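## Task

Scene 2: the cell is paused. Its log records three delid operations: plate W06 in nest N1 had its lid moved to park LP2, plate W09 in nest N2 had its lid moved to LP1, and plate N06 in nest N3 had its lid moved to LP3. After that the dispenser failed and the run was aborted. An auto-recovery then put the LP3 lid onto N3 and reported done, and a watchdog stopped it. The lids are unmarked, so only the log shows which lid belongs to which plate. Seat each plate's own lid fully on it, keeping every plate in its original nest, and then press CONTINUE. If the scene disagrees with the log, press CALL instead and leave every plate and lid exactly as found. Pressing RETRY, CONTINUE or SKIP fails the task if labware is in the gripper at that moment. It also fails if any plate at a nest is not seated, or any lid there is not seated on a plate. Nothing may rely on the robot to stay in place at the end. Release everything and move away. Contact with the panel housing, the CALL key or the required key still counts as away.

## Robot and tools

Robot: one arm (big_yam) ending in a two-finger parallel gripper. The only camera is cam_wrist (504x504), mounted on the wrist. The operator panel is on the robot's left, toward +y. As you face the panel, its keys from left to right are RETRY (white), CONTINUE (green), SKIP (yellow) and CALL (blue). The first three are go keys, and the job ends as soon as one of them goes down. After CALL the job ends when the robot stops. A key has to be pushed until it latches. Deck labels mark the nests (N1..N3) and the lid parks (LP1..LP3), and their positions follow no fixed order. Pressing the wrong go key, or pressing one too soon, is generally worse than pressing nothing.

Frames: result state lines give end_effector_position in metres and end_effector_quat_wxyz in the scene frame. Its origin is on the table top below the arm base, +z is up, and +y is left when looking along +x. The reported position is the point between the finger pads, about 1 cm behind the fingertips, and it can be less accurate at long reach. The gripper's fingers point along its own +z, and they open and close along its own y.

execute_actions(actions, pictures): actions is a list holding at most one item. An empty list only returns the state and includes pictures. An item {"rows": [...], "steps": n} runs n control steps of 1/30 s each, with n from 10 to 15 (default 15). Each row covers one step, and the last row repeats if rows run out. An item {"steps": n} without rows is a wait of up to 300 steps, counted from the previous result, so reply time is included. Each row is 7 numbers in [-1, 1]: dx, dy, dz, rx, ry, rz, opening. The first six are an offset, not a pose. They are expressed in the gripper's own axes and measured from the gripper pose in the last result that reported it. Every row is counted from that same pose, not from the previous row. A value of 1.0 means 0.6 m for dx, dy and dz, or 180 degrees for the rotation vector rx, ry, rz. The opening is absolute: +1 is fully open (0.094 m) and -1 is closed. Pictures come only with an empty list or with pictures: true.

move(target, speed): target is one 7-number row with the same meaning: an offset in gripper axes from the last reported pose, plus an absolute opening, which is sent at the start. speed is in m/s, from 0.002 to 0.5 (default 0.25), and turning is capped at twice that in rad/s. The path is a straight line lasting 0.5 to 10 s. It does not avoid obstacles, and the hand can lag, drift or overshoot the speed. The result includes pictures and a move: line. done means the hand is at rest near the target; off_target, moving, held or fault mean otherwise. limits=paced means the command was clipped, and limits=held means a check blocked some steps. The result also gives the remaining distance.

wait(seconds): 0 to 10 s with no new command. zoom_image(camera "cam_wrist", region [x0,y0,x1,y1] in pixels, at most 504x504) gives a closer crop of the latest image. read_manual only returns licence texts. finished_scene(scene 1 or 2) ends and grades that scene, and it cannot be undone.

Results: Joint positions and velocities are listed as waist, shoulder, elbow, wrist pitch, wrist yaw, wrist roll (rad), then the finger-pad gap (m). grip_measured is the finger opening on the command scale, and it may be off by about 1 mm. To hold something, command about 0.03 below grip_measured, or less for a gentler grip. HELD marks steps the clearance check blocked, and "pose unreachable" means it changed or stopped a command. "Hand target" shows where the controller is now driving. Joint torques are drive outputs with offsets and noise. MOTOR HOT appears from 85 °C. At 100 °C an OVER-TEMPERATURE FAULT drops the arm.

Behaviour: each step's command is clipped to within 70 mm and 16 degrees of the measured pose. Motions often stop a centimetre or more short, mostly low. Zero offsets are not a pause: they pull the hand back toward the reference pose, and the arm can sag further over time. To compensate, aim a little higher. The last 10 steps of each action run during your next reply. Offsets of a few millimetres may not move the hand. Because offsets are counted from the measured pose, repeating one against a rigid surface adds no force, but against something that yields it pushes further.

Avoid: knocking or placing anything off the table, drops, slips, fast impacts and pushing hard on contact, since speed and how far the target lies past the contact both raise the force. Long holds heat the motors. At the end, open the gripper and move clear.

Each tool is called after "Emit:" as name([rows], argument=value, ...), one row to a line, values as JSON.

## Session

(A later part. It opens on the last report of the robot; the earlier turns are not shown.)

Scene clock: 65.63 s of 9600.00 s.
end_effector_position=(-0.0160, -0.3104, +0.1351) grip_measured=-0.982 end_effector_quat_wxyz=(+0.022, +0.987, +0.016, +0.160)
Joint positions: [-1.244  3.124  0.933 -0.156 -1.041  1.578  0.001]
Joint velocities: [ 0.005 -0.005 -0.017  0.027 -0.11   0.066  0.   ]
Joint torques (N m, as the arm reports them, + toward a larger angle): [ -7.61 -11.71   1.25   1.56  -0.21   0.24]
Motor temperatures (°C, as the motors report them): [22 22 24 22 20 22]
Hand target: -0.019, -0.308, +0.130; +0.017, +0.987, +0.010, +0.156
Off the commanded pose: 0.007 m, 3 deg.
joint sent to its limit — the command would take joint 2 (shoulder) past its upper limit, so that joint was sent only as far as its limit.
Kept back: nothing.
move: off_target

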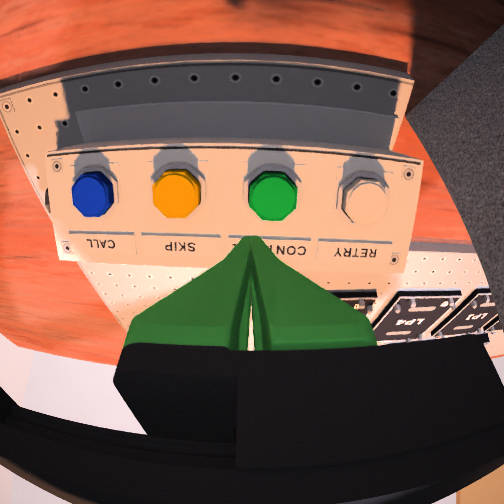

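Emit:
move(target=[0,-0.018,0.052,0,-0.07,0,-1], speed=0.05)

Scene clock: 68.63 s of 9600.00 s.
end_effector_position=(-0.0076, -0.2996, +0.1018) grip_measured=-0.982 end_effector_quat_wxyz=(+0.016, +0.998, +0.017, +0.056)
Joint positions: [-0.876  3.081  0.832  0.303 -1.043  2.075  0.001]
Joint velocities: [-0.024 -0.015  0.002  0.017  0.007  0.066  0.   ]
Joint torques (N m, as the arm reports them, + toward a larger angle): [-9.89 -9.65 -2.27  1.02  0.2   0.15]
Motor temperatures (°C, as the motors report them): [22 22 24 22 20 22]
Hand target: -0.004, -0.298, +0.103; +0.017, +0.998, +0.015, +0.053
Off the commanded pose: 0.004 m, 1 deg.
Kept back: nothing.
move: done

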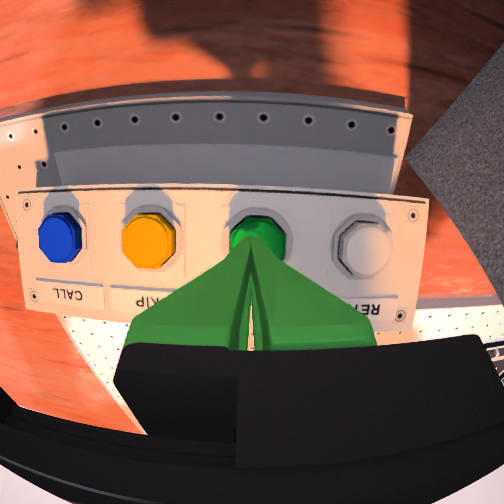

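Emit:
move(target=[0.04,0,0.045,0,0,-0.07,-1], speed=0.03)

Scene clock: 70.60 s of 9600.00 s.
end_effector_position=(+0.0018, -0.2995, +0.0940) grip_measured=-0.982 end_effector_quat_wxyz=(+0.009, +0.996, +0.064, +0.058)
Joint positions: [-0.805  3.081  0.832  0.397 -1.08   2.096  0.001]
Joint velocities: [-0.015  0.005 -0.002  0.002 -0.095 -0.037  0.   ]
Joint torques (N m, as the arm reports them, + toward a larger angle): no reading
Motor temperatures (°C, as the motors report them): [22 22 24 22 20 22]
joint sent to its limit — the command would take joint 6 (wrist roll) past its upper limit, so that joint was sent only as far as its limit.
Kept back: nothing.
move: unfinished (the scene ended)
The task's run has ended: the event that ends the task has happened.

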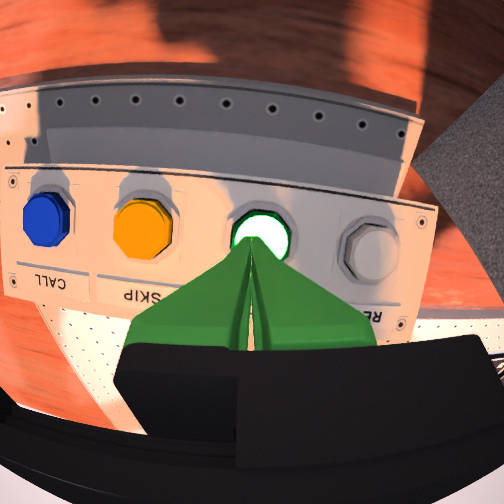

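Emit:
finished_scene(scene=2)

The scene is finished: the task was done.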